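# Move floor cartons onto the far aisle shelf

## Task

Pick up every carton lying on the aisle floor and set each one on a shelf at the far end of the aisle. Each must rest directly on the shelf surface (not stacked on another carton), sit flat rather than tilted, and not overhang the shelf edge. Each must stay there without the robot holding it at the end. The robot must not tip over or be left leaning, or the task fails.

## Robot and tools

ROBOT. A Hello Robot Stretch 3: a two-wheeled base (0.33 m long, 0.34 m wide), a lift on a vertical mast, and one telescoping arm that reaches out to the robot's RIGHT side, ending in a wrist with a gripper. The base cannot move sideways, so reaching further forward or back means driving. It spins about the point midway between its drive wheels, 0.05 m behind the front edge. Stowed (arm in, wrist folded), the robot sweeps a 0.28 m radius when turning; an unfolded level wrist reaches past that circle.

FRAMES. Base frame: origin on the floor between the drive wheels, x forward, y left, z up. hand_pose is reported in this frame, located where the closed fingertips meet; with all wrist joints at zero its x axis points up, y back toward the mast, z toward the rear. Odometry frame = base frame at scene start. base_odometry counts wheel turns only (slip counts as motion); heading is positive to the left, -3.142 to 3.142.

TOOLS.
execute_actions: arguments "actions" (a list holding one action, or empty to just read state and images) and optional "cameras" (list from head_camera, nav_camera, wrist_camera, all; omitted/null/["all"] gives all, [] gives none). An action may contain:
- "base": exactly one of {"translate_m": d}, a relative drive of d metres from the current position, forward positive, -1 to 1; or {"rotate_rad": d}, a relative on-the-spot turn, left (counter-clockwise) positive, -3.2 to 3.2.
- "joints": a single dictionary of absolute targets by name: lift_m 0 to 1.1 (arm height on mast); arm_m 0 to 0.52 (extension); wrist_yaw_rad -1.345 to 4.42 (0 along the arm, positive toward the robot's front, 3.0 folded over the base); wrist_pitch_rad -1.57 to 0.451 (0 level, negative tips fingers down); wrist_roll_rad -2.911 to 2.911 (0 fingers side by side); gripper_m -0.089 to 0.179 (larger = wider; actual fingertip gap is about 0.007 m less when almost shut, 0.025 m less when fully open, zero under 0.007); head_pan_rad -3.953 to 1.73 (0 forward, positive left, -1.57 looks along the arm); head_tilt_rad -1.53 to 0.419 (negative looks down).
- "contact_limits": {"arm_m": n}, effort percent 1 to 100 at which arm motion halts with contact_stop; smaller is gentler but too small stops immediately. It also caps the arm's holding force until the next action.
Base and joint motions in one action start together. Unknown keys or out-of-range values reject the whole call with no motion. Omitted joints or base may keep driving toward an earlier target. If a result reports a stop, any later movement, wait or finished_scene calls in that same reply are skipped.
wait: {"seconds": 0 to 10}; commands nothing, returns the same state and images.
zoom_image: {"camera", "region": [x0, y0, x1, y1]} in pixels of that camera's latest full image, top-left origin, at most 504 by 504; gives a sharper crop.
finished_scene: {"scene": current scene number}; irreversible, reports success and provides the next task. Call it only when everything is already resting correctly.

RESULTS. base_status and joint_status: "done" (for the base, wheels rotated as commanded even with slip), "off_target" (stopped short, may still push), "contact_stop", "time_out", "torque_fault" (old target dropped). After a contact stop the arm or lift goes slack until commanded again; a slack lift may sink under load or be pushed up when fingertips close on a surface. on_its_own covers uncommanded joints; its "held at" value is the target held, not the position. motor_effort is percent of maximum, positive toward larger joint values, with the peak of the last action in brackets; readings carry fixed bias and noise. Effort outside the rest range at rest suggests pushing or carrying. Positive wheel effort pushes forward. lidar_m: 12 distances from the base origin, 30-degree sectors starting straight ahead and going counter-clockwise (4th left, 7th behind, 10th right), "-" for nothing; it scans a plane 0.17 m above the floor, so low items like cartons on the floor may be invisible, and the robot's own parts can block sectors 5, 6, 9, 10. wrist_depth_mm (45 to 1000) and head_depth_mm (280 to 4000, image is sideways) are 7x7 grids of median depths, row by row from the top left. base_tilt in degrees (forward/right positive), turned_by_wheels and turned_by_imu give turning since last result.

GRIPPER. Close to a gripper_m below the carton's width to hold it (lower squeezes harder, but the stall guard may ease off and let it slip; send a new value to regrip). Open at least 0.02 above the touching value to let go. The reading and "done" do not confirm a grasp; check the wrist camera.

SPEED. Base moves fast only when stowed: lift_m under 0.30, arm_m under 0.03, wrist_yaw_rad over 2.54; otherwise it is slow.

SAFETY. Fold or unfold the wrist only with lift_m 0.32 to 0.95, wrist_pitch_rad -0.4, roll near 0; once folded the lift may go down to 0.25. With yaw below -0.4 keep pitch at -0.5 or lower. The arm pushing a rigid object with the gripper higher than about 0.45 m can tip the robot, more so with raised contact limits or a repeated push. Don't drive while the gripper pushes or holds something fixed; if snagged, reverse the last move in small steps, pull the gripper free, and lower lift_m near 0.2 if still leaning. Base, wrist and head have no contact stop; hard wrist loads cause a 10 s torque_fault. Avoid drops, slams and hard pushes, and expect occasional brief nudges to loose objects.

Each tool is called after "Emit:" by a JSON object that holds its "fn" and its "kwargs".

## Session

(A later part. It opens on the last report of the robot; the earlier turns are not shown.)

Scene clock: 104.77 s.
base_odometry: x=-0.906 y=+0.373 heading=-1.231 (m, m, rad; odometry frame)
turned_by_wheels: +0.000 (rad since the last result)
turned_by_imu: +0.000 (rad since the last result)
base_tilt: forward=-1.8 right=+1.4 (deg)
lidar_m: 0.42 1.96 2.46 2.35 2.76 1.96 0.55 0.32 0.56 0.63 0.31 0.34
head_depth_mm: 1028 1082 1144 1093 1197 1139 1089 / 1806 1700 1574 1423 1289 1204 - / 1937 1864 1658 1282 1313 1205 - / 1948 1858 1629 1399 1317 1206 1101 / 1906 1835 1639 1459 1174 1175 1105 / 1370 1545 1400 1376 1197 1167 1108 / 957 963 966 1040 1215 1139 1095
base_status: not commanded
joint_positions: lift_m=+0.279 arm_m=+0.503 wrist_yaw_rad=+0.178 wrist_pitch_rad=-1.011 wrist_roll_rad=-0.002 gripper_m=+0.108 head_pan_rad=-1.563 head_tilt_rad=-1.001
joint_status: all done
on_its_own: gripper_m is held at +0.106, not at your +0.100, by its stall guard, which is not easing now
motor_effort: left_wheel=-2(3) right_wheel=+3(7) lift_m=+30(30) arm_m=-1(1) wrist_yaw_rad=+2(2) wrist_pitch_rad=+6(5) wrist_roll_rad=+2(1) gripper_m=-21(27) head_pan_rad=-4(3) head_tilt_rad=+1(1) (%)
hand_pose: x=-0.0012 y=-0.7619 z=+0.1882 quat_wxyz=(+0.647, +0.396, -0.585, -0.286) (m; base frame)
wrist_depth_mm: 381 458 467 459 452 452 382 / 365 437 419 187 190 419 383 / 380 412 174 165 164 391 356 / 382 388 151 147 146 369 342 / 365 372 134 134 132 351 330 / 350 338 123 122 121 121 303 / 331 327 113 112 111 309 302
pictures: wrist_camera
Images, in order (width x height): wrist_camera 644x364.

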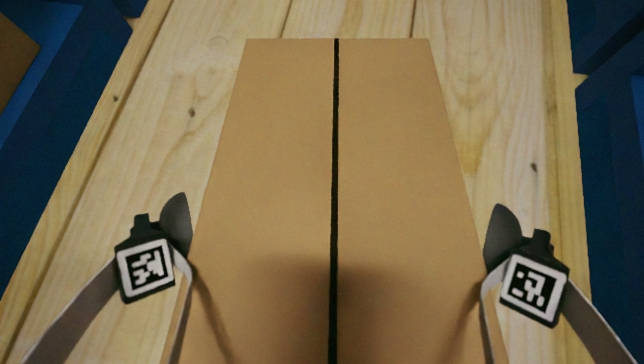

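Emit:
{"fn": "execute_actions", "kwargs": {"actions": [{"joints":{"lift_m":0.72,"arm_m":0.0,"wrist_yaw_rad":0.3}}], "cameras": []}}

Emit:
{"fn": "execute_actions", "kwargs": {"actions": [{"base":{"translate_m":-0.01},"joints":{"wrist_yaw_rad":1.2,"lift_m":0.77}}], "cameras": []}}

Emit:
{"fn": "execute_actions", "kwargs": {"actions": [{"base":{"rotate_rad":0.3},"joints":{"wrist_yaw_rad":2.0,"lift_m":0.82,"head_pan_rad":-2.6,"head_tilt_rad":-1.3}}]}}

Scene clock: 114.73 s.
base_odometry: x=-0.906 y=+0.373 heading=-1.231 (m, m, rad; odometry frame)
turned_by_wheels: +0.000 (rad since the last result)
turned_by_imu: +0.002 (rad since the last result)
base_tilt: forward=-1.9 right=+1.5 (deg)
lidar_m: 0.42 1.96 2.47 2.36 2.76 1.96 0.55 0.32 0.57 1.04 0.31 0.34
head_depth_mm: 1027 1084 1148 1090 1164 - - / 1808 1698 1575 1428 1353 1168 - / 1948 1875 1636 1453 - - - / 1944 1858 1636 1459 642 603 1105 / 1906 1849 1640 1470 1142 1170 1104 / 1374 1531 1390 1388 1208 1168 1111 / 962 962 966 1046 1212 1139 1099
base_status: not commanded
joint_positions: lift_m=+0.719 arm_m=+0.001 wrist_yaw_rad=+0.299 wrist_pitch_rad=-1.012 wrist_roll_rad=-0.002 gripper_m=+0.108 head_pan_rad=-1.563 head_tilt_rad=-1.001
joint_status: all done
on_its_own: gripper_m is held at +0.106, not at your +0.100, by its stall guard, which is not easing now
motor_effort: left_wheel=-1(1) right_wheel=+3(3) lift_m=+30(28) arm_m=-2(3) wrist_yaw_rad=+1(3) wrist_pitch_rad=+6(6) wrist_roll_rad=+1(2) gripper_m=-22(22) head_pan_rad=-3(3) head_tilt_rad=+1(1) (%)
hand_pose: x=+0.0124 y=-0.2564 z=+0.6281 quat_wxyz=(+0.663, +0.431, -0.560, -0.247) (m; base frame)
wrist_depth_mm: 353 585 619 - - 1000 582 / 335 601 582 190 194 907 540 / 339 833 177 167 166 804 501 / 795 793 152 148 148 735 472 / 728 758 134 134 133 575 563 / 391 704 123 122 121 120 682 / 743 750 112 112 111 636 637
pictures: none
No camera images: the call's "cameras" was empty. Leave "cameras" out to get every camera's image.

Scene clock: 116.17 s.
base_odometry: x=-0.909 y=+0.382 heading=-1.231 (m, m, rad; odometry frame)
turned_by_wheels: +0.000 (rad since the last result)
turned_by_imu: +0.000 (rad since the last result)
base_tilt: forward=-1.9 right=+1.4 (deg)
lidar_m: 0.42 1.97 2.47 2.36 2.75 1.96 0.55 0.31 0.56 1.04 0.32 0.35
head_depth_mm: 1003 1059 1002 1075 - 1117 1081 / 1652 1647 1547 1428 - 1179 - / 1944 1860 1633 1466 - 576 - / 1950 1859 1640 1461 1350 513 1102 / 1918 1839 1641 1472 1173 552 1105 / 1500 1576 1433 1384 612 665 1111 / 966 992 966 1059 1201 1124 1097
base_status: done
joint_positions: lift_m=+0.769 arm_m=+0.001 wrist_yaw_rad=+1.197 wrist_pitch_rad=-1.012 wrist_roll_rad=-0.002 gripper_m=+0.108 head_pan_rad=-1.563 head_tilt_rad=-1.001
joint_status: all done
on_its_own: gripper_m is held at +0.106, not at your +0.100, by its stall guard, which is not easing now
motor_effort: left_wheel=-1(6) right_wheel=+2(5) lift_m=+30(28) arm_m=-3(3) wrist_yaw_rad=+2(4) wrist_pitch_rad=+7(6) wrist_roll_rad=+2(2) gripper_m=-22(21) head_pan_rad=-3(3) head_tilt_rad=+0(1) (%)
hand_pose: x=+0.0860 y=-0.1883 z=+0.6781 quat_wxyz=(+0.705, +0.632, -0.317, +0.066) (m; base frame)
wrist_depth_mm: - - 400 409 416 635 685 / - - 352 190 193 739 942 / - 997 176 166 166 949 954 / 960 949 152 148 147 907 890 / 893 919 135 134 133 856 840 / 850 822 122 122 121 121 802 / 799 786 113 112 111 755 750
pictures: none
No camera images: the call's "cameras" was empty. Leave "cameras" out to get every camera's image.

Scene clock: 117.57 s.
base_odometry: x=-0.909 y=+0.382 heading=-0.931 (m, m, rad; odometry frame)
turned_by_wheels: +0.300 (rad since the last result)
turned_by_imu: +0.300 (rad since the last result)
base_tilt: forward=-1.8 right=+1.5 (deg)
lidar_m: 1.92 2.22 2.46 2.36 2.13 1.87 0.31 0.56 0.61 0.34 0.32 0.35
head_depth_mm: 357 440 754 - 1217 1159 1127 / 850 821 611 - - 1172 1132 / 775 822 798 - - 1169 1133 / 686 819 - 1292 - 1180 1138 / 673 836 - 1298 481 480 1129 / 829 1087 - 1314 - 482 482 / 1138 1440 - - - 485 484
base_status: done
joint_positions: lift_m=+0.819 arm_m=+0.001 wrist_yaw_rad=+1.997 wrist_pitch_rad=-1.013 wrist_roll_rad=-0.002 gripper_m=+0.108 head_pan_rad=-2.593 head_tilt_rad=-1.284
joint_status: all done
on_its_own: gripper_m is held at +0.106, not at your +0.100, by its stall guard, which is not easing now
motor_effort: left_wheel=-2(6) right_wheel=+4(7) lift_m=+30(29) arm_m=-3(3) wrist_yaw_rad=+2(4) wrist_pitch_rad=+6(6) wrist_roll_rad=+2(1) gripper_m=-22(22) head_pan_rad=-4(47) head_tilt_rad=-10(40) (%)
hand_pose: x=+0.0837 y=-0.0985 z=+0.7280 quat_wxyz=(+0.624, +0.705, -0.046, +0.335) (m; base frame)
wrist_depth_mm: - - - - - - 385 / - - - 187 189 - 240 / - - 174 165 164 445 387 / - - 152 147 147 395 373 / 949 955 134 134 132 604 362 / - - 122 122 121 121 630 / 848 843 113 112 111 625 607
pictures: head_camera (sideways: a quarter turn clockwise sets it upright), nav_camera (sideways: a quarter turn counterclockwise sets it upright), wrist_camera
Images, in order (width x height): head_camera 896x504, nav_camera 672x504, wrist_camera 644x364.

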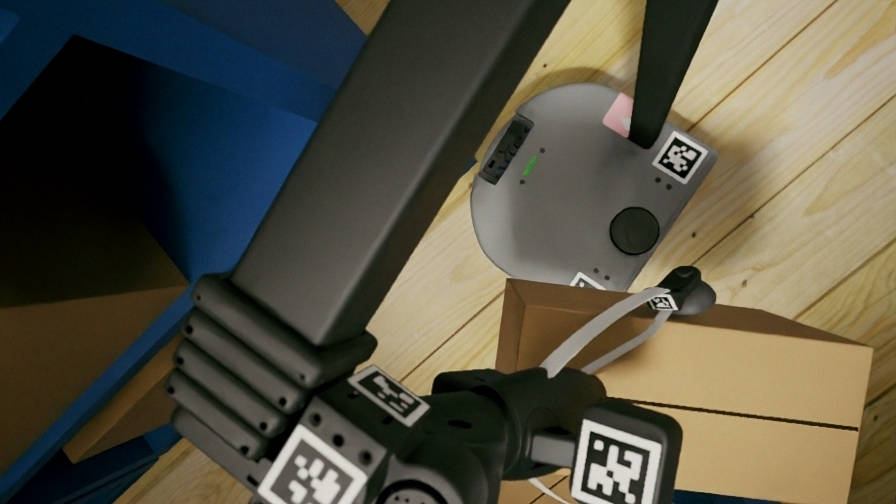

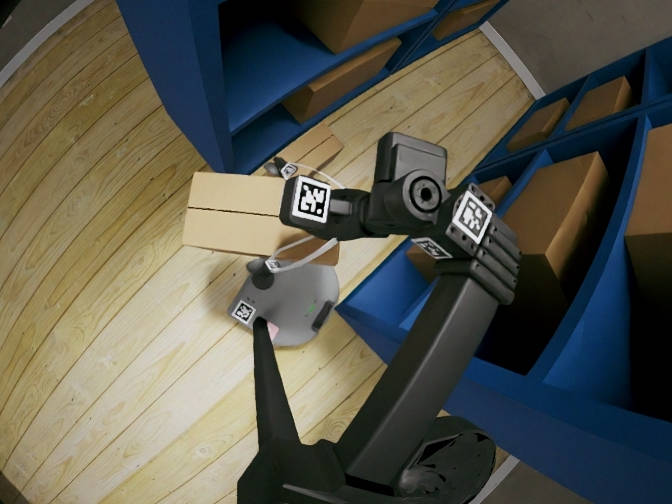

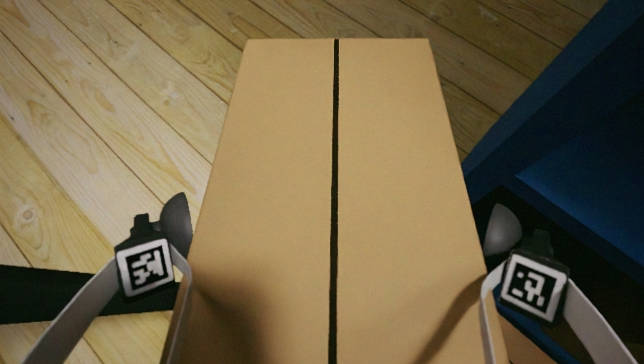

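Emit:
{"fn": "execute_actions", "kwargs": {"actions": [{"base":{"rotate_rad":1.17},"joints":{"head_pan_rad":-3.14,"head_tilt_rad":-0.75}}], "cameras": ["head_camera","nav_camera"]}}

Scene clock: 121.77 s.
base_odometry: x=-0.909 y=+0.382 heading=+0.239 (m, m, rad; odometry frame)
turned_by_wheels: +1.170 (rad since the last result)
turned_by_imu: +1.171 (rad since the last result)
base_tilt: forward=-1.9 right=+1.5 (deg)
lidar_m: 2.47 2.36 2.03 1.86 0.32 0.56 0.79 0.32 0.34 0.35 1.93 2.42
head_depth_mm: 741 931 842 814 - - - / 958 1045 1142 1113 - - - / 1693 1768 1835 1708 - - - / 1760 2000 2181 1777 1503 1309 - / 1753 1986 2142 1778 1504 1317 - / 1722 1941 2041 1753 1509 1316 - / 1682 1657 1371 1325 1234 1176 -
base_status: done
joint_positions: lift_m=+0.819 arm_m=+0.001 wrist_yaw_rad=+1.998 wrist_pitch_rad=-1.013 wrist_roll_rad=-0.002 gripper_m=+0.108 head_pan_rad=-3.133 head_tilt_rad=-0.754
joint_status: all done
on_its_own: gripper_m is held at +0.106, not at your +0.100, by its stall guard, which is not easing now
motor_effort: left_wheel=-2(5) right_wheel=+4(9) lift_m=+30(30) arm_m=-3(3) wrist_yaw_rad=+2(2) wrist_pitch_rad=+6(6) wrist_roll_rad=+1(1) gripper_m=-22(21) head_pan_rad=-3(35) head_tilt_rad=+3(41) (%)
hand_pose: x=+0.0837 y=-0.0985 z=+0.7280 quat_wxyz=(+0.623, +0.705, -0.046, +0.335) (m; base frame)
wrist_depth_mm: - - - - - - - / - - - 191 195 - - / - - 177 168 166 - 978 / - 996 153 149 147 953 929 / 927 966 135 134 133 911 901 / - - 122 122 121 120 847 / 749 764 112 111 111 799 819
pictures: head_camera (sideways: a quarter turn clockwise sets it upright), nav_camera (sideways: a quarter turn counterclockwise sets it upright)
Images, in order (width x height): head_camera 896x504, nav_camera 672x504.

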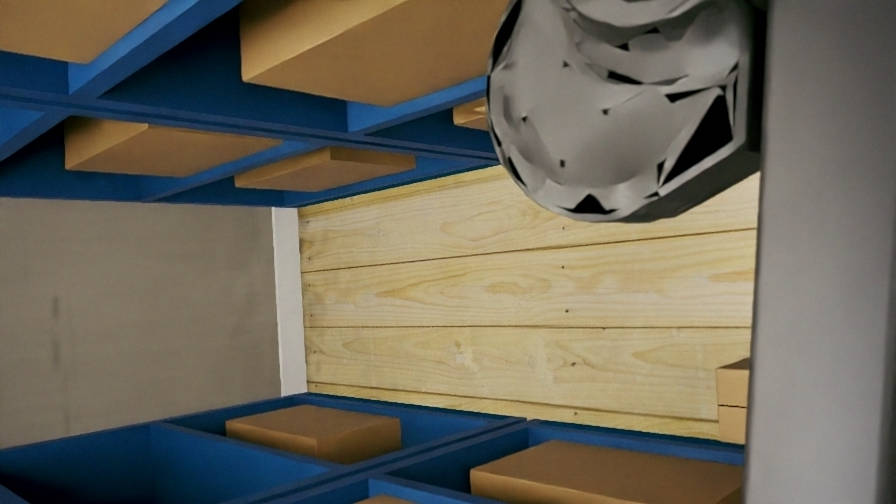

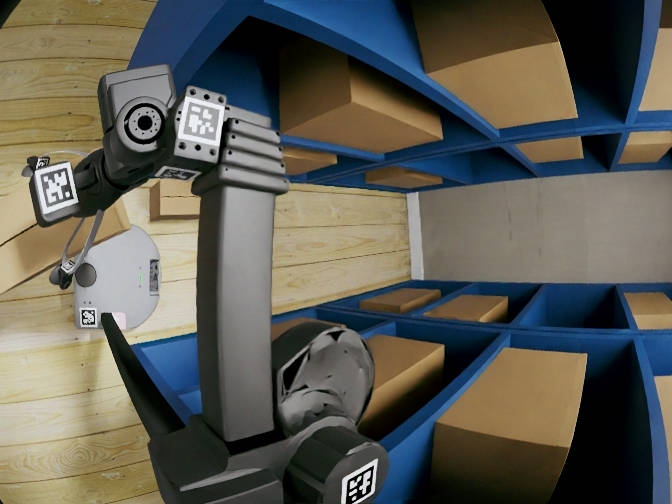

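Emit:
{"fn": "execute_actions", "kwargs": {"actions": [{"base":{"translate_m":-0.3},"joints":{"wrist_yaw_rad":1.7}}], "cameras": []}}

Scene clock: 127.67 s.
base_odometry: x=-1.201 y=+0.311 heading=+0.239 (m, m, rad; odometry frame)
turned_by_wheels: +0.000 (rad since the last result)
turned_by_imu: +0.001 (rad since the last result)
base_tilt: forward=-1.9 right=+1.5 (deg)
lidar_m: 2.65 3.01 0.28 0.36 0.31 0.33 0.74 0.65 0.23 0.21 0.21 2.47
head_depth_mm: 626 658 816 714 - - - / 960 1009 884 989 - - - / 1459 1567 1614 1638 - - - / 1492 1690 1964 1776 1499 1300 - / 1472 1683 1958 1778 1499 1318 - / 1470 1677 1906 1780 1508 1319 - / 1429 1594 1553 1561 1394 1273 -
base_status: done
joint_positions: lift_m=+0.819 arm_m=+0.001 wrist_yaw_rad=+1.703 wrist_pitch_rad=-1.013 wrist_roll_rad=-0.002 gripper_m=+0.108 head_pan_rad=-3.133 head_tilt_rad=-0.754
joint_status: all done
on_its_own: gripper_m is held at +0.106, not at your +0.100, by its stall guard, which is not easing now
motor_effort: left_wheel=-2(6) right_wheel=+3(5) lift_m=+30(30) arm_m=-3(3) wrist_yaw_rad=-2(2) wrist_pitch_rad=+6(7) wrist_roll_rad=+1(2) gripper_m=-21(21) head_pan_rad=-3(3) head_tilt_rad=+2(3) (%)
hand_pose: x=+0.0929 y=-0.1311 z=+0.7280 quat_wxyz=(+0.666, +0.691, -0.149, +0.240) (m; base frame)
wrist_depth_mm: - - - - - - - / - - - 191 195 - - / - - 178 167 166 - - / 460 - 153 149 148 954 290 / 540 623 135 134 133 368 352 / 815 796 123 121 121 120 337 / 770 778 112 112 111 341 322
pictures: none
No camera images: the call's "cameras" was empty. Leave "cameras" out to get every camera's image.

Emit:
{"fn": "execute_actions", "kwargs": {"actions": [{"base":{"rotate_rad":0.105}}], "cameras": []}}

Emit:
{"fn": "execute_actions", "kwargs": {"actions": [{"base":{"translate_m":-0.73}}], "cameras": []}}

Scene clock: 130.37 s.
base_odometry: x=-1.201 y=+0.311 heading=+0.343 (m, m, rad; odometry frame)
turned_by_wheels: +0.105 (rad since the last result)
turned_by_imu: +0.105 (rad since the last result)
base_tilt: forward=-1.9 right=+1.3 (deg)
lidar_m: 2.64 2.64 0.28 0.49 0.32 0.36 1.05 0.57 0.22 0.21 0.40 2.69
head_depth_mm: 954 1046 838 932 - - - / 1452 1543 1444 1425 - - - / 1480 1687 1951 1768 - - - / 1485 1691 1965 1773 1508 1305 - / 1489 1692 1976 1768 1512 1317 - / 1471 1615 1648 1605 1471 1313 - / 1430 1593 1288 1068 1148 1133 -
base_status: done
joint_positions: lift_m=+0.819 arm_m=+0.001 wrist_yaw_rad=+1.702 wrist_pitch_rad=-1.013 wrist_roll_rad=-0.002 gripper_m=+0.108 head_pan_rad=-3.133 head_tilt_rad=-0.754
joint_status: not commanded
on_its_own: gripper_m is held at +0.106, not at your +0.100, by its stall guard, which is not easing now
motor_effort: left_wheel=-2(6) right_wheel=+3(7) lift_m=+29(30) arm_m=-3(3) wrist_yaw_rad=-2(2) wrist_pitch_rad=+6(6) wrist_roll_rad=+1(2) gripper_m=-22(21) head_pan_rad=-4(3) head_tilt_rad=+2(2) (%)
hand_pose: x=+0.0929 y=-0.1311 z=+0.7280 quat_wxyz=(+0.666, +0.691, -0.149, +0.239) (m; base frame)
wrist_depth_mm: - - - - - - - / - - - 195 199 - - / - - 180 170 168 - - / 412 - 154 150 149 952 938 / 776 788 135 134 133 904 301 / 820 795 122 121 121 120 338 / 778 781 112 111 110 346 323
pictures: none
No camera images: the call's "cameras" was empty. Leave "cameras" out to get every camera's image.

Scene clock: 139.10 s.
base_odometry: x=-1.888 y=+0.065 heading=+0.343 (m, m, rad; odometry frame)
turned_by_wheels: +0.000 (rad since the last result)
turned_by_imu: +0.002 (rad since the last result)
base_tilt: forward=-1.8 right=+1.5 (deg)
lidar_m: 3.46 0.35 0.27 0.22 0.23 0.37 0.94 0.60 0.58 0.39 0.42 0.56
head_depth_mm: 790 887 1027 984 - - - / 826 938 1080 1216 - - - / 828 947 1096 1304 - - - / 829 948 1098 1307 1465 1303 - / 833 951 1105 1316 1483 1317 - / 837 954 1108 1320 1479 1317 - / 836 955 1086 1213 1191 1190 -
base_status: done
joint_positions: lift_m=+0.819 arm_m=+0.001 wrist_yaw_rad=+1.702 wrist_pitch_rad=-1.013 wrist_roll_rad=-0.002 gripper_m=+0.108 head_pan_rad=-3.133 head_tilt_rad=-0.754
joint_status: not commanded
on_its_own: gripper_m is held at +0.106, not at your +0.100, by its stall guard, which is not easing now
motor_effort: left_wheel=-2(6) right_wheel=+4(5) lift_m=+30(30) arm_m=-3(2) wrist_yaw_rad=-2(2) wrist_pitch_rad=+6(7) wrist_roll_rad=+2(1) gripper_m=-22(22) head_pan_rad=-3(4) head_tilt_rad=+3(3) (%)
hand_pose: x=+0.0929 y=-0.1311 z=+0.7280 quat_wxyz=(+0.666, +0.691, -0.149, +0.239) (m; base frame)
wrist_depth_mm: 389 498 - - - 907 387 / 393 669 725 192 196 979 376 / 403 642 177 168 167 628 366 / 400 618 153 149 148 586 361 / 397 638 134 134 133 551 346 / 419 712 122 122 121 120 320 / 398 565 112 112 111 372 318
pictures: none
No camera images: the call's "cameras" was empty. Leave "cameras" out to get every camera's image.

Emit:
{"fn": "execute_actions", "kwargs": {"actions": [{"base":{"rotate_rad":0.065},"joints":{"wrist_yaw_rad":1.57}}], "cameras": []}}

Emit:
{"fn": "execute_actions", "kwargs": {"actions": [{"base":{"translate_m":-0.57},"joints":{"head_pan_rad":-1.57,"head_tilt_rad":-1.0,"wrist_pitch_rad":-0.8}}]}}

Scene clock: 142.20 s.
base_odometry: x=-1.888 y=+0.065 heading=+0.408 (m, m, rad; odometry frame)
turned_by_wheels: +0.065 (rad since the last result)
turned_by_imu: +0.065 (rad since the last result)
base_tilt: forward=-1.9 right=+1.4 (deg)
lidar_m: 0.90 0.33 0.27 0.22 0.23 0.37 0.96 0.57 0.59 0.39 0.43 0.56
head_depth_mm: 812 907 1028 1063 - - - / 818 931 1081 1251 - - - / 827 941 1094 1293 - - - / 835 953 1109 1321 1484 1300 - / 843 958 1120 1339 1504 1319 - / 851 972 1128 1315 1415 1307 - / 845 951 1084 1078 1130 1098 -
base_status: done
joint_positions: lift_m=+0.819 arm_m=+0.001 wrist_yaw_rad=+1.573 wrist_pitch_rad=-1.013 wrist_roll_rad=-0.002 gripper_m=+0.108 head_pan_rad=-3.133 head_tilt_rad=-0.754
joint_status: all done
on_its_own: gripper_m is held at +0.106, not at your +0.100, by its stall guard, which is not easing now
motor_effort: left_wheel=-2(7) right_wheel=+4(7) lift_m=+29(30) arm_m=-3(3) wrist_yaw_rad=-3(4) wrist_pitch_rad=+7(7) wrist_roll_rad=+2(1) gripper_m=-22(22) head_pan_rad=-3(2) head_tilt_rad=+3(2) (%)
hand_pose: x=+0.0939 y=-0.1460 z=+0.7280 quat_wxyz=(+0.680, +0.680, -0.193, +0.196) (m; base frame)
wrist_depth_mm: 407 711 - - - 913 349 / 416 682 807 192 196 642 343 / 414 644 178 168 167 614 339 / 411 620 153 149 148 578 335 / 411 584 135 134 133 464 329 / 485 661 122 122 121 120 311 / 412 601 112 111 111 367 320
pictures: none
No camera images: the call's "cameras" was empty. Leave "cameras" out to get every camera's image.

Scene clock: 149.33 s.
base_odometry: x=-2.411 y=-0.161 heading=+0.408 (m, m, rad; odometry frame)
turned_by_wheels: +0.000 (rad since the last result)
turned_by_imu: +0.001 (rad since the last result)
base_tilt: forward=-1.7 right=+1.4 (deg)
lidar_m: 0.89 0.36 0.27 0.26 0.27 0.40 0.39 0.41 0.40 0.39 0.41 0.62
head_depth_mm: 494 423 942 867 - 1179 1110 / 496 424 946 875 - 1199 - / 464 418 969 881 - 1174 - / 351 418 969 861 983 441 1079 / 354 420 971 863 985 449 1093 / 357 421 976 869 824 468 1091 / 360 423 976 867 1209 486 1099
base_status: done
joint_positions: lift_m=+0.819 arm_m=+0.001 wrist_yaw_rad=+1.572 wrist_pitch_rad=-0.820 wrist_roll_rad=-0.002 gripper_m=+0.108 head_pan_rad=-1.577 head_tilt_rad=-0.987
joint_status: all done
on_its_own: gripper_m is held at +0.106, not at your +0.100, by its stall guard, which is not easing now
motor_effort: left_wheel=-2(5) right_wheel=+4(2) lift_m=+29(30) arm_m=-3(3) wrist_yaw_rad=-2(2) wrist_pitch_rad=+11(10) wrist_roll_rad=+2(2) gripper_m=-21(22) head_pan_rad=+5(49) head_tilt_rad=-8(33) (%)
hand_pose: x=+0.1358 y=-0.1460 z=+0.7544 quat_wxyz=(+0.658, +0.658, -0.258, +0.260) (m; base frame)
wrist_depth_mm: 497 572 - - - 484 421 / 446 578 991 - - 520 494 / 443 715 807 199 206 502 481 / 440 945 171 164 164 452 436 / 432 633 140 140 140 411 395 / 557 687 122 122 122 121 365 / 522 588 108 108 108 226 338
pictures: head_camera (sideways: a quarter turn clockwise sets it upright), nav_camera (sideways: a quarter turn counterclockwise sets it upright), wrist_camera
Images, in order (width x height): head_camera 896x504, nav_camera 672x504, wrist_camera 644x364.

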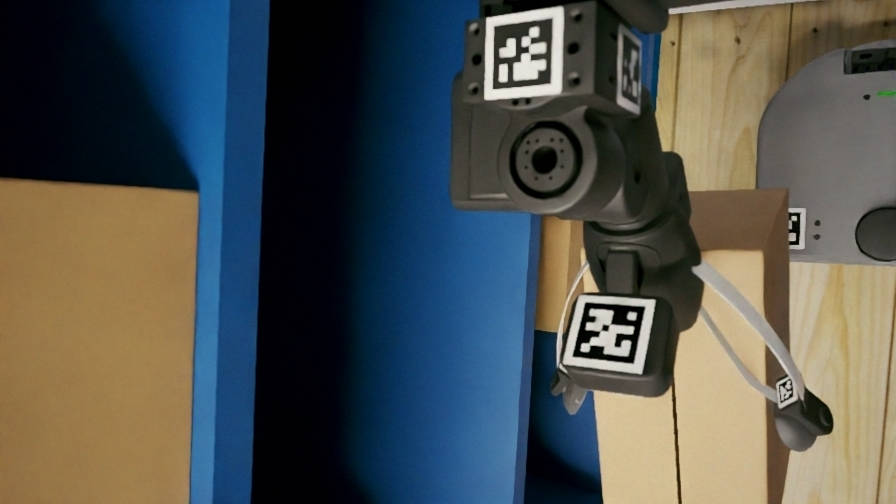

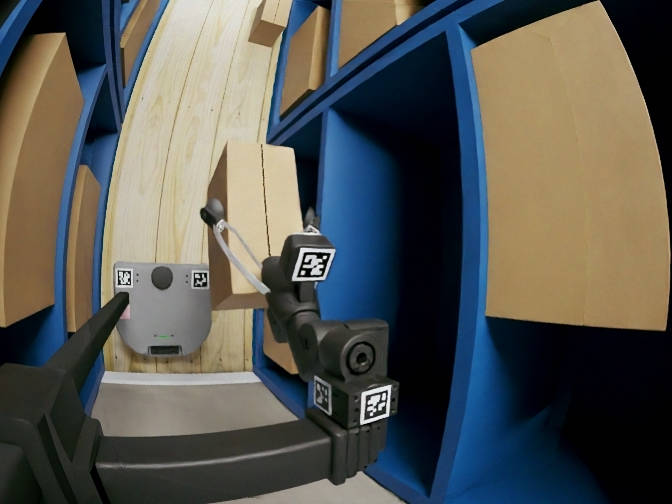

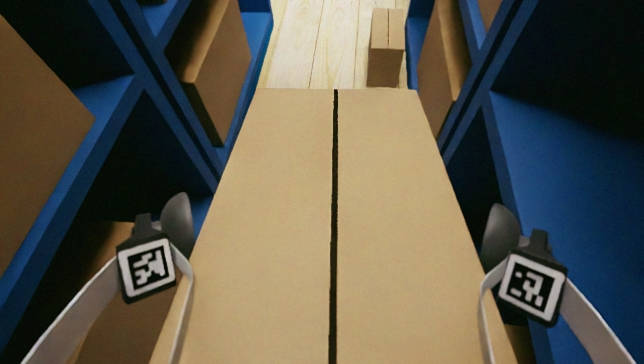

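Emit:
{"fn": "execute_actions", "kwargs": {"actions": [{"joints":{"wrist_yaw_rad":0.8}}], "cameras": []}}

Emit:
{"fn": "execute_actions", "kwargs": {"actions": [{"joints":{"wrist_yaw_rad":-0.03,"arm_m":0.05}}], "cameras": []}}

Emit:
{"fn": "execute_actions", "kwargs": {"actions": [{"joints":{"arm_m":0.17,"lift_m":0.78},"contact_limits":{"arm_m":10}}], "cameras": []}}

Emit:
{"fn": "execute_actions", "kwargs": {"actions": [{"joints":{"lift_m":0.746,"wrist_pitch_rad":-0.78,"arm_m":0.185,"head_tilt_rad":-0.8},"contact_limits":{"arm_m":10}}], "cameras": ["head_camera","wrist_camera"]}}

Scene clock: 154.10 s.
base_odometry: x=-2.411 y=-0.161 heading=+0.408 (m, m, rad; odometry frame)
turned_by_wheels: +0.000 (rad since the last result)
turned_by_imu: +0.001 (rad since the last result)
base_tilt: forward=-1.8 right=+1.5 (deg)
lidar_m: 0.89 0.36 0.27 0.26 0.27 0.40 0.39 0.41 0.40 0.39 0.41 0.63
head_depth_mm: 495 423 943 869 - 1180 1108 / 496 425 947 870 - 1186 - / 464 417 964 860 - 1173 - / 352 419 968 874 - 505 1108 / 354 420 973 877 509 1167 1106 / 357 421 976 628 545 1208 1106 / 360 423 980 867 1238 1216 1105
base_status: not commanded
joint_positions: lift_m=+0.819 arm_m=+0.001 wrist_yaw_rad=+0.803 wrist_pitch_rad=-0.820 wrist_roll_rad=-0.002 gripper_m=+0.108 head_pan_rad=-1.577 head_tilt_rad=-0.987
joint_status: all done
on_its_own: gripper_m is held at +0.106, not at your +0.100, by its stall guard, which is not easing now
motor_effort: left_wheel=-2(2) right_wheel=+3(4) lift_m=+30(29) arm_m=-3(3) wrist_yaw_rad=-2(4) wrist_pitch_rad=+10(10) wrist_roll_rad=+2(1) gripper_m=-21(21) head_pan_rad=+4(4) head_tilt_rad=-8(8) (%)
hand_pose: x=+0.0915 y=-0.2554 z=+0.7544 quat_wxyz=(+0.708, +0.513, -0.486, -0.006) (m; base frame)
wrist_depth_mm: - - 520 601 624 584 492 / - - 636 551 547 545 519 / - - - 199 208 488 481 / - - 171 164 164 440 435 / 994 - 140 140 140 403 398 / 851 893 122 122 122 121 366 / 714 848 108 108 108 220 336
pictures: none
No camera images: the call's "cameras" was empty. Leave "cameras" out to get every camera's image.

Scene clock: 155.57 s.
base_odometry: x=-2.411 y=-0.161 heading=+0.408 (m, m, rad; odometry frame)
turned_by_wheels: +0.000 (rad since the last result)
turned_by_imu: +0.000 (rad since the last result)
base_tilt: forward=-1.9 right=+1.5 (deg)
lidar_m: 0.89 0.36 0.27 0.26 0.27 0.40 0.39 0.41 0.40 0.39 0.41 0.63
head_depth_mm: 495 423 945 - - 1182 1109 / 496 424 962 - - 1189 - / 464 417 975 - - 1179 - / 351 418 971 623 549 1196 1103 / 354 420 972 863 1174 1205 1106 / 357 421 978 861 1239 1213 1110 / 360 423 978 869 1243 1211 1109
base_status: not commanded
joint_positions: lift_m=+0.819 arm_m=+0.050 wrist_yaw_rad=-0.027 wrist_pitch_rad=-0.820 wrist_roll_rad=-0.002 gripper_m=+0.108 head_pan_rad=-1.577 head_tilt_rad=-0.987
joint_status: all done
on_its_own: gripper_m is held at +0.106, not at your +0.100, by its stall guard, which is not easing now
motor_effort: left_wheel=-2(2) right_wheel=+3(4) lift_m=+30(29) arm_m=+3(4) wrist_yaw_rad=-2(3) wrist_pitch_rad=+10(10) wrist_roll_rad=+2(1) gripper_m=-21(21) head_pan_rad=+5(4) head_tilt_rad=-8(8) (%)
hand_pose: x=-0.0259 y=-0.3519 z=+0.7544 quat_wxyz=(+0.645, +0.273, -0.651, -0.291) (m; base frame)
wrist_depth_mm: 566 601 589 574 574 557 408 / 554 569 560 557 542 546 408 / 509 505 484 197 205 489 404 / 456 456 170 164 163 437 399 / 415 420 140 140 139 408 385 / 535 769 122 122 122 121 360 / 860 831 109 108 108 299 431
pictures: none
No camera images: the call's "cameras" was empty. Leave "cameras" out to get every camera's image.

Scene clock: 157.70 s.
base_odometry: x=-2.411 y=-0.161 heading=+0.408 (m, m, rad; odometry frame)
turned_by_wheels: +0.000 (rad since the last result)
turned_by_imu: +0.000 (rad since the last result)
base_tilt: forward=-1.8 right=+1.4 (deg)
lidar_m: 0.89 0.36 0.27 0.26 0.27 0.40 0.39 0.41 0.40 0.39 0.41 0.63
head_depth_mm: 494 423 - - 986 1182 1106 / 496 428 - 829 975 1198 - / 464 417 - 633 976 1209 - / 351 418 983 646 997 1204 1106 / 354 420 970 862 1176 1210 1105 / 357 421 973 864 1241 1208 1110 / 360 423 977 865 1243 1211 1111
base_status: not commanded
joint_positions: lift_m=+0.780 arm_m=+0.170 wrist_yaw_rad=-0.029 wrist_pitch_rad=-0.819 wrist_roll_rad=-0.002 gripper_m=+0.108 head_pan_rad=-1.577 head_tilt_rad=-0.988
joint_status: all done
on_its_own: gripper_m is held at +0.106, not at your +0.100, by its stall guard, which is not easing now
motor_effort: left_wheel=-2(2) right_wheel=+4(3) lift_m=+13(28) arm_m=+3(5) wrist_yaw_rad=-1(2) wrist_pitch_rad=+10(9) wrist_roll_rad=+1(2) gripper_m=-21(22) head_pan_rad=+3(3) head_tilt_rad=-8(8) (%)
contact_limits: arm_m 10 (drawing in: default 23, maximum 37; extending or still: default 31, maximum 50)
hand_pose: x=-0.0261 y=-0.4720 z=+0.7155 quat_wxyz=(+0.645, +0.273, -0.652, -0.291) (m; base frame)
wrist_depth_mm: 479 465 456 448 441 431 400 / 509 508 503 493 481 480 406 / 451 449 431 193 201 433 410 / 405 407 168 161 161 391 379 / 371 375 140 139 139 364 355 / 345 328 122 122 122 121 328 / 314 310 109 109 108 203 304
pictures: none
No camera images: the call's "cameras" was empty. Leave "cameras" out to get every camera's image.

Scene clock: 158.80 s.
base_odometry: x=-2.411 y=-0.161 heading=+0.408 (m, m, rad; odometry frame)
turned_by_wheels: +0.000 (rad since the last result)
turned_by_imu: +0.000 (rad since the last result)
base_tilt: forward=-1.9 right=+1.6 (deg)
lidar_m: 0.89 0.36 0.27 0.26 0.27 0.40 0.39 0.41 0.40 0.39 0.41 0.63
head_depth_mm: 690 577 463 943 - - 1099 / 694 578 464 445 810 924 1113 / 336 542 441 450 670 943 1120 / 319 368 432 793 701 950 1122 / 322 370 437 977 854 979 1132 / 324 374 441 973 859 1182 1139 / 327 377 444 1002 859 1186 1140
base_status: not commanded
joint_positions: lift_m=+0.746 arm_m=+0.185 wrist_yaw_rad=-0.029 wrist_pitch_rad=-0.799 wrist_roll_rad=-0.002 gripper_m=+0.108 head_pan_rad=-1.577 head_tilt_rad=-0.804
joint_status: all done
on_its_own: gripper_m is held at +0.106, not at your +0.100, by its stall guard, which is not easing now
motor_effort: left_wheel=-2(2) right_wheel=+3(3) lift_m=+13(12) arm_m=+3(4) wrist_yaw_rad=-1(1) wrist_pitch_rad=+10(10) wrist_roll_rad=+1(1) gripper_m=-21(22) head_pan_rad=+5(3) head_tilt_rad=+2(25) (%)
contact_limits: arm_m 10 (drawing in: default 23, maximum 37; extending or still: default 31, maximum 50)
hand_pose: x=-0.0262 y=-0.4912 z=+0.6848 quat_wxyz=(+0.648, +0.266, -0.654, -0.284) (m; base frame)
wrist_depth_mm: 450 439 429 411 406 406 387 / 478 466 445 188 191 443 413 / 418 413 175 166 165 401 388 / 374 371 152 148 147 359 356 / 340 342 135 134 134 328 324 / 308 299 124 123 121 122 296 / 282 281 113 113 112 267 273
pictures: head_camera (sideways: a quarter turn clockwise sets it upright), wrist_camera
Images, in order (width x height): head_camera 896x504, wrist_camera 644x364.

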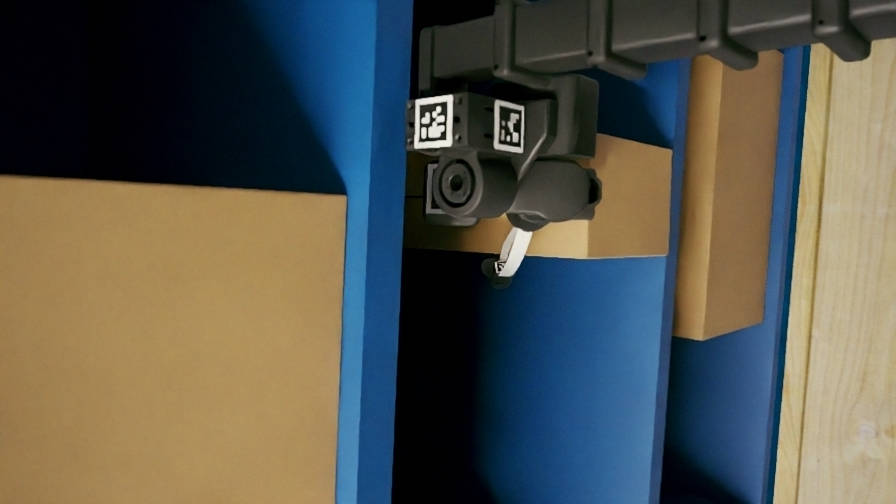

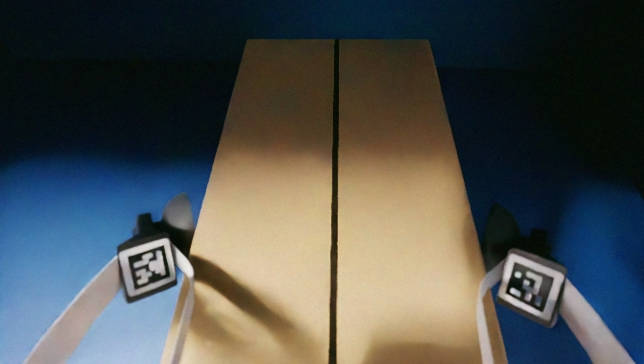

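Emit:
{"fn": "execute_actions", "kwargs": {"actions": []}}

Scene clock: 170.77 s.
base_odometry: x=-2.411 y=-0.161 heading=+0.408 (m, m, rad; odometry frame)
turned_by_wheels: +0.000 (rad since the last result)
turned_by_imu: +0.001 (rad since the last result)
base_tilt: forward=-1.9 right=+1.6 (deg)
lidar_m: 0.89 0.36 0.27 0.26 0.27 0.40 0.39 0.41 0.40 0.39 0.41 0.62
head_depth_mm: 690 576 463 943 - - 1099 / 695 578 464 444 811 922 1111 / 336 541 440 449 672 943 1118 / 319 367 432 794 701 951 1120 / 322 371 437 975 855 976 1128 / 324 374 441 976 857 1185 1139 / 326 377 444 1000 858 1180 1142
base_status: not commanded
joint_positions: lift_m=+0.746 arm_m=+0.185 wrist_yaw_rad=-0.029 wrist_pitch_rad=-0.799 wrist_roll_rad=-0.002 gripper_m=+0.108 head_pan_rad=-1.577 head_tilt_rad=-0.804
joint_status: all done
on_its_own: gripper_m is held at +0.106, not at your +0.100, by its stall guard, which is not easing now
motor_effort: left_wheel=-2(2) right_wheel=+4(3) lift_m=+13(12) arm_m=+3(4) wrist_yaw_rad=-1(1) wrist_pitch_rad=+10(10) wrist_roll_rad=+1(1) gripper_m=-21(22) head_pan_rad=+4(3) head_tilt_rad=+3(25) (%)
contact_limits: arm_m 10 (drawing in: default 23, maximum 37; extending or still: default 31, maximum 50)
hand_pose: x=-0.0262 y=-0.4912 z=+0.6848 quat_wxyz=(+0.648, +0.266, -0.654, -0.284) (m; base frame)
wrist_depth_mm: 451 444 431 414 406 408 390 / 475 469 444 188 192 446 415 / 420 414 176 165 165 399 390 / 372 371 153 148 147 359 358 / 341 344 135 134 133 328 326 / 310 299 123 123 122 122 296 / 282 281 113 113 112 267 273
pictures: head_camera (sideways: a quarter turn clockwise sets it upright), nav_camera (sideways: a quarter turn counterclockwise sets it upright), wrist_camera
Images, in order (width x height): head_camera 896x504, nav_camera 672x504, wrist_camera 644x364.

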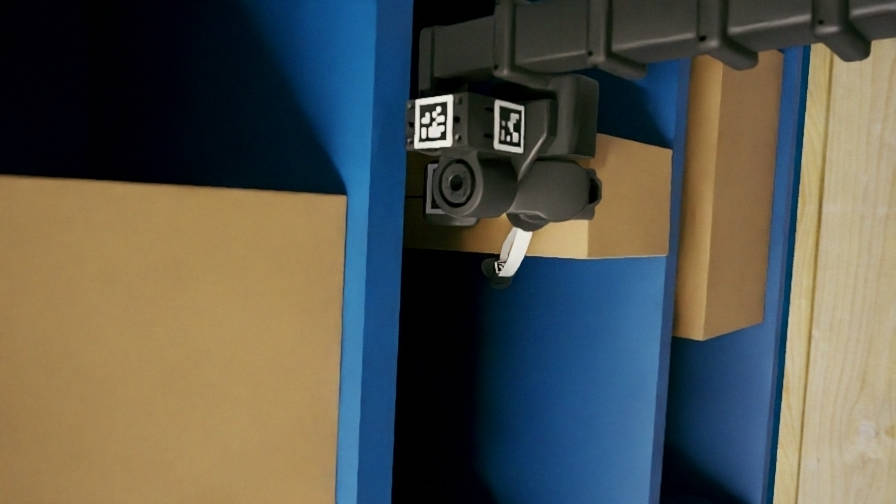

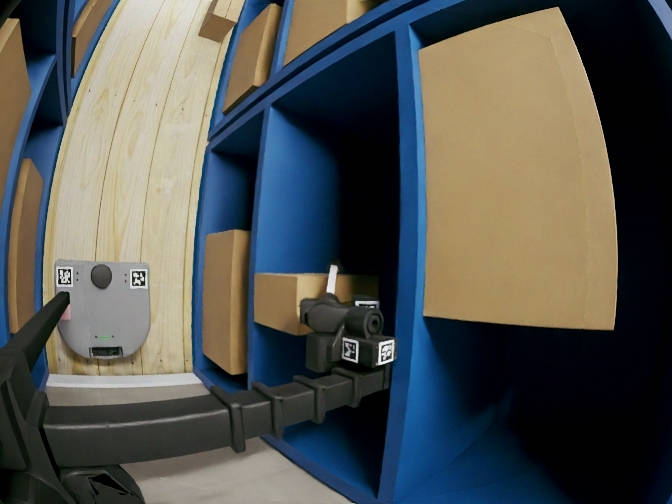

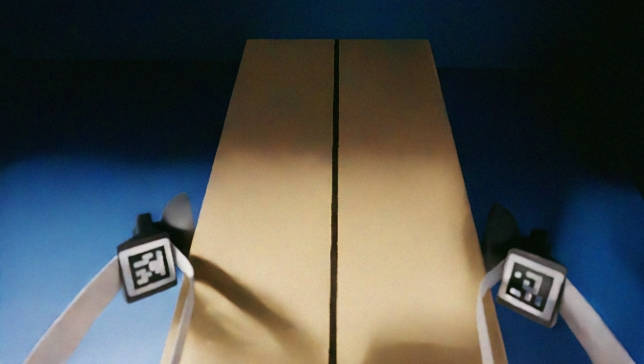

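Emit:
{"fn": "execute_actions", "kwargs": {"actions": [{"joints":{"gripper_m":0.179}}], "cameras": ["wrist_camera"]}}

Emit:
{"fn": "execute_actions", "kwargs": {"actions": [{"joints":{"arm_m":0.0,"lift_m":0.75}}]}}

Scene clock: 173.20 s.
base_odometry: x=-2.411 y=-0.161 heading=+0.408 (m, m, rad; odometry frame)
turned_by_wheels: +0.000 (rad since the last result)
turned_by_imu: +0.000 (rad since the last result)
base_tilt: forward=-1.9 right=+1.5 (deg)
lidar_m: 0.89 0.36 0.27 0.26 0.27 0.40 0.39 0.41 0.40 0.39 0.41 0.63
head_depth_mm: 688 576 463 450 - - 1099 / 695 578 464 444 809 921 1111 / 336 541 441 449 670 941 1113 / 319 367 432 785 700 949 1119 / 321 370 436 972 856 974 1127 / 324 374 441 977 857 1163 1141 / 327 377 445 1001 858 1186 1141
base_status: not commanded
joint_positions: lift_m=+0.746 arm_m=+0.185 wrist_yaw_rad=-0.029 wrist_pitch_rad=-0.789 wrist_roll_rad=+0.000 gripper_m=+0.179 head_pan_rad=-1.577 head_tilt_rad=-0.803
joint_status: all done
motor_effort: left_wheel=-2(2) right_wheel=+3(4) lift_m=+13(13) arm_m=+3(3) wrist_yaw_rad=-1(2) wrist_pitch_rad=+5(9) wrist_roll_rad=+1(2) gripper_m=+1(94) head_pan_rad=+4(4) head_tilt_rad=+2(2) (%)
hand_pose: x=-0.0263 y=-0.4931 z=+0.6864 quat_wxyz=(+0.649, +0.263, -0.656, -0.281) (m; base frame)
wrist_depth_mm: 446 441 427 413 404 407 388 / 480 479 451 193 196 448 410 / 422 422 180 170 169 405 389 / 376 372 157 152 151 363 359 / 343 344 139 138 137 326 329 / 317 302 127 126 125 289 302 / 283 282 117 116 115 193 270
pictures: wrist_camera
Images, in order (width x height): wrist_camera 644x364.

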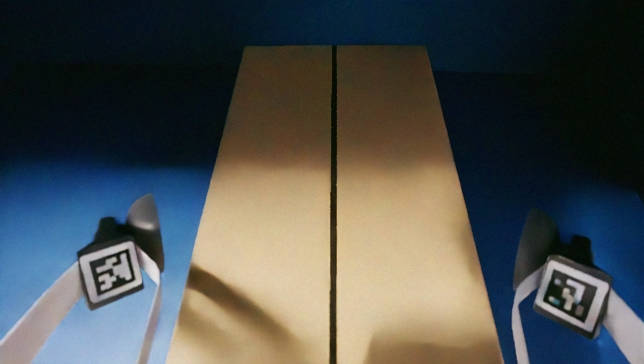

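Scene clock: 175.80 s.
base_odometry: x=-2.411 y=-0.161 heading=+0.408 (m, m, rad; odometry frame)
turned_by_wheels: +0.000 (rad since the last result)
turned_by_imu: +0.000 (rad since the last result)
base_tilt: forward=-1.9 right=+1.5 (deg)
lidar_m: 0.89 0.36 0.27 0.26 0.27 0.40 0.39 0.41 0.40 0.39 0.41 0.63
head_depth_mm: 690 577 463 944 848 773 - / 695 579 465 966 831 786 - / 336 541 441 738 664 - - / 319 367 432 776 692 943 1121 / 322 371 437 975 856 1014 1126 / 325 374 442 974 859 1162 1135 / 327 377 445 1002 858 1183 1139
base_status: not commanded
joint_positions: lift_m=+0.749 arm_m=+0.001 wrist_yaw_rad=-0.029 wrist_pitch_rad=-0.790 wrist_roll_rad=+0.000 gripper_m=+0.179 head_pan_rad=-1.577 head_tilt_rad=-0.803
joint_status: all done
motor_effort: left_wheel=-2(2) right_wheel=+3(3) lift_m=+29(29) arm_m=-3(3) wrist_yaw_rad=-1(1) wrist_pitch_rad=+5(5) wrist_roll_rad=+1(1) gripper_m=+0(1) head_pan_rad=+4(5) head_tilt_rad=+2(2) (%)
hand_pose: x=-0.0263 y=-0.3092 z=+0.6892 quat_wxyz=(+0.649, +0.263, -0.656, -0.282) (m; base frame)
wrist_depth_mm: 545 567 541 227 240 527 406 / 493 483 453 198 202 466 404 / 432 424 404 183 189 411 392 / 383 382 368 231 254 365 360 / 364 356 352 311 335 337 331 / 614 763 756 558 523 555 365 / 793 796 780 775 752 686 472
pictures: head_camera (sideways: a quarter turn clockwise sets it upright), nav_camera (sideways: a quarter turn counterclockwise sets it upright), wrist_camera
Images, in order (width x height): head_camera 896x504, nav_camera 672x504, wrist_camera 644x364.

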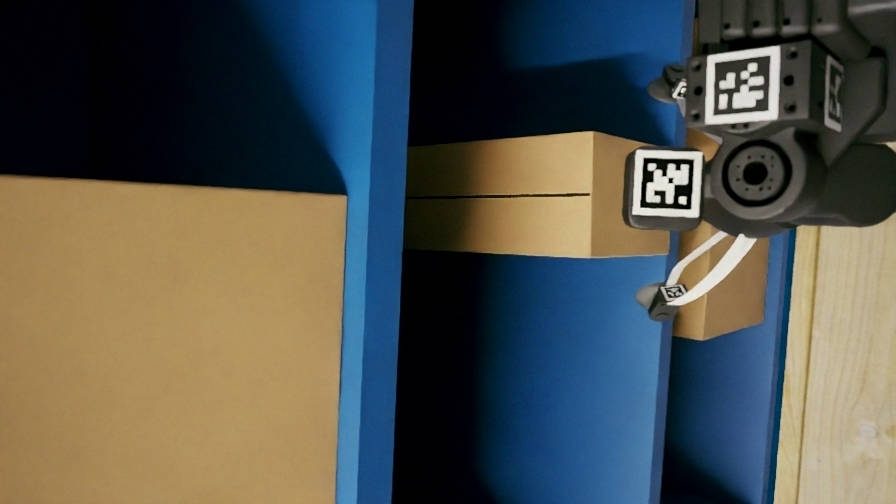

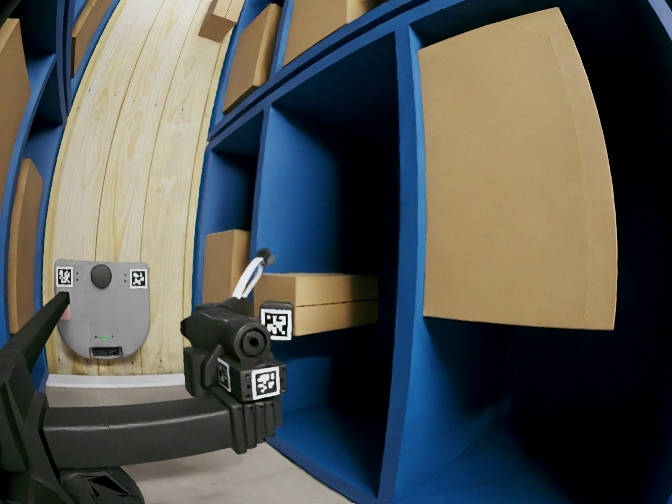

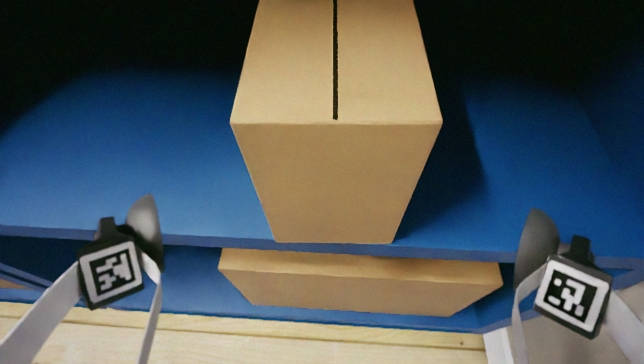

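Emit:
{"fn": "execute_actions", "kwargs": {"actions": [{"joints":{"gripper_m":0.06,"lift_m":0.68}}], "cameras": ["wrist_camera"]}}

Emit:
{"fn": "execute_actions", "kwargs": {"actions": [{"joints":{"arm_m":0.10},"contact_limits":{"arm_m":15}}], "cameras": ["wrist_camera","head_camera"]}}

Scene clock: 179.13 s.
base_odometry: x=-2.411 y=-0.161 heading=+0.408 (m, m, rad; odometry frame)
turned_by_wheels: +0.000 (rad since the last result)
turned_by_imu: +0.001 (rad since the last result)
base_tilt: forward=-1.9 right=+1.5 (deg)
lidar_m: 0.89 0.36 0.27 0.26 0.27 0.40 0.39 0.41 0.40 0.39 0.41 0.63
head_depth_mm: 691 576 463 943 849 851 - / 694 579 464 966 836 789 - / 336 542 441 737 668 743 - / 319 368 432 774 693 951 1121 / 322 370 437 975 856 981 1127 / 325 374 442 975 858 1162 1140 / 327 377 445 1000 860 1187 1143
base_status: not commanded
joint_positions: lift_m=+0.681 arm_m=+0.001 wrist_yaw_rad=-0.029 wrist_pitch_rad=-0.790 wrist_roll_rad=+0.000 gripper_m=+0.060 head_pan_rad=-1.577 head_tilt_rad=-0.803
joint_status: all done
motor_effort: left_wheel=-2(2) right_wheel=+3(4) lift_m=+13(24) arm_m=-3(3) wrist_yaw_rad=-1(1) wrist_pitch_rad=+5(5) wrist_roll_rad=+1(1) gripper_m=+0(92) head_pan_rad=+3(4) head_tilt_rad=+2(2) (%)
hand_pose: x=-0.0263 y=-0.3092 z=+0.6202 quat_wxyz=(+0.649, +0.263, -0.656, -0.282) (m; base frame)
wrist_depth_mm: 437 437 130 130 129 398 392 / 379 375 159 152 151 359 355 / 334 329 311 183 189 319 313 / 297 295 287 230 265 286 282 / 570 753 742 451 281 286 277 / 659 723 684 559 594 504 408 / 729 723 711 708 696 605 451
pictures: wrist_camera
Images, in order (width x height): wrist_camera 644x364.

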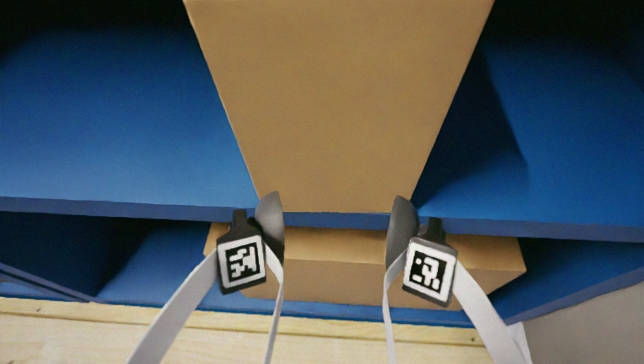

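Scene clock: 181.10 s.
base_odometry: x=-2.411 y=-0.161 heading=+0.408 (m, m, rad; odometry frame)
turned_by_wheels: +0.000 (rad since the last result)
turned_by_imu: +0.000 (rad since the last result)
base_tilt: forward=-1.9 right=+1.4 (deg)
lidar_m: 0.89 0.36 0.27 0.26 0.27 0.40 0.39 0.41 0.40 0.39 0.41 0.63
head_depth_mm: 688 577 463 945 866 - - / 695 578 465 966 869 - 1115 / 336 542 441 737 689 - 1118 / 319 368 433 796 805 952 1120 / 322 371 437 972 856 979 1124 / 324 374 441 978 856 1163 1138 / 327 377 445 1000 858 1189 1142
base_status: not commanded
joint_positions: lift_m=+0.681 arm_m=+0.100 wrist_yaw_rad=-0.029 wrist_pitch_rad=-0.792 wrist_roll_rad=+0.000 gripper_m=+0.060 head_pan_rad=-1.577 head_tilt_rad=-0.803
joint_status: all done
motor_effort: left_wheel=-2(2) right_wheel=+3(3) lift_m=+13(13) arm_m=+3(4) wrist_yaw_rad=-1(1) wrist_pitch_rad=+6(7) wrist_roll_rad=+1(0) gripper_m=+0(0) head_pan_rad=+4(4) head_tilt_rad=+2(2) (%)
contact_limits: arm_m 15 (drawing in: default 23, maximum 37; extending or still: default 31, maximum 50)
hand_pose: x=-0.0263 y=-0.4075 z=+0.6200 quat_wxyz=(+0.649, +0.263, -0.656, -0.282) (m; base frame)
wrist_depth_mm: 442 430 108 107 105 108 393 / 377 362 110 108 106 108 355 / 333 330 133 130 127 308 315 / 295 294 182 163 158 283 281 / 266 265 267 220 223 258 255 / 243 242 236 238 232 235 234 / 633 642 356 226 226 221 218
pictures: head_camera (sideways: a quarter turn clockwise sets it upright), wrist_camera
Images, in order (width x height): head_camera 896x504, wrist_camera 644x364.

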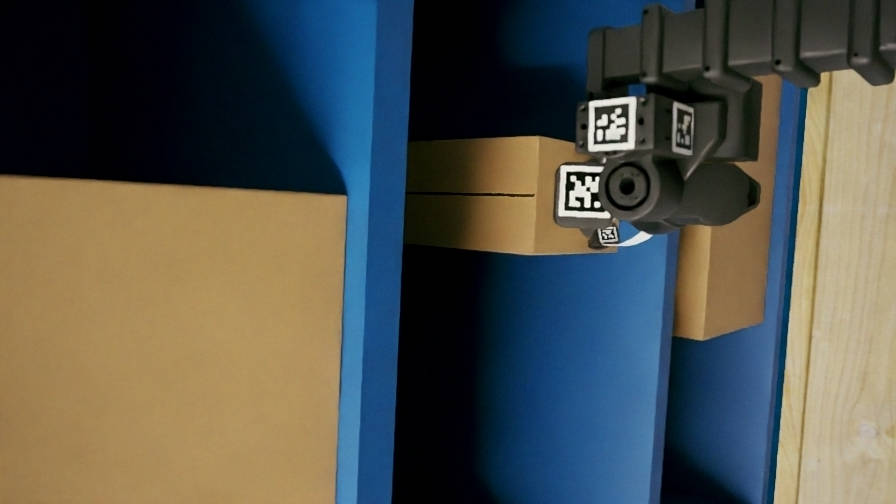

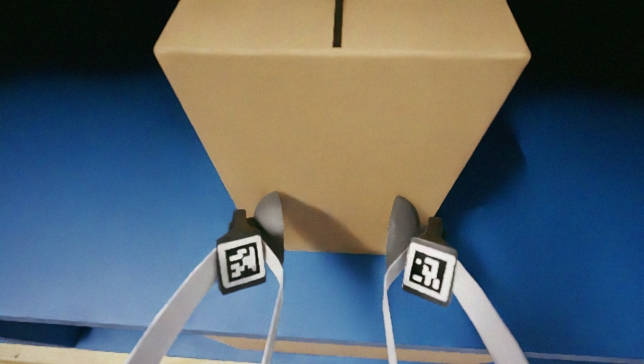

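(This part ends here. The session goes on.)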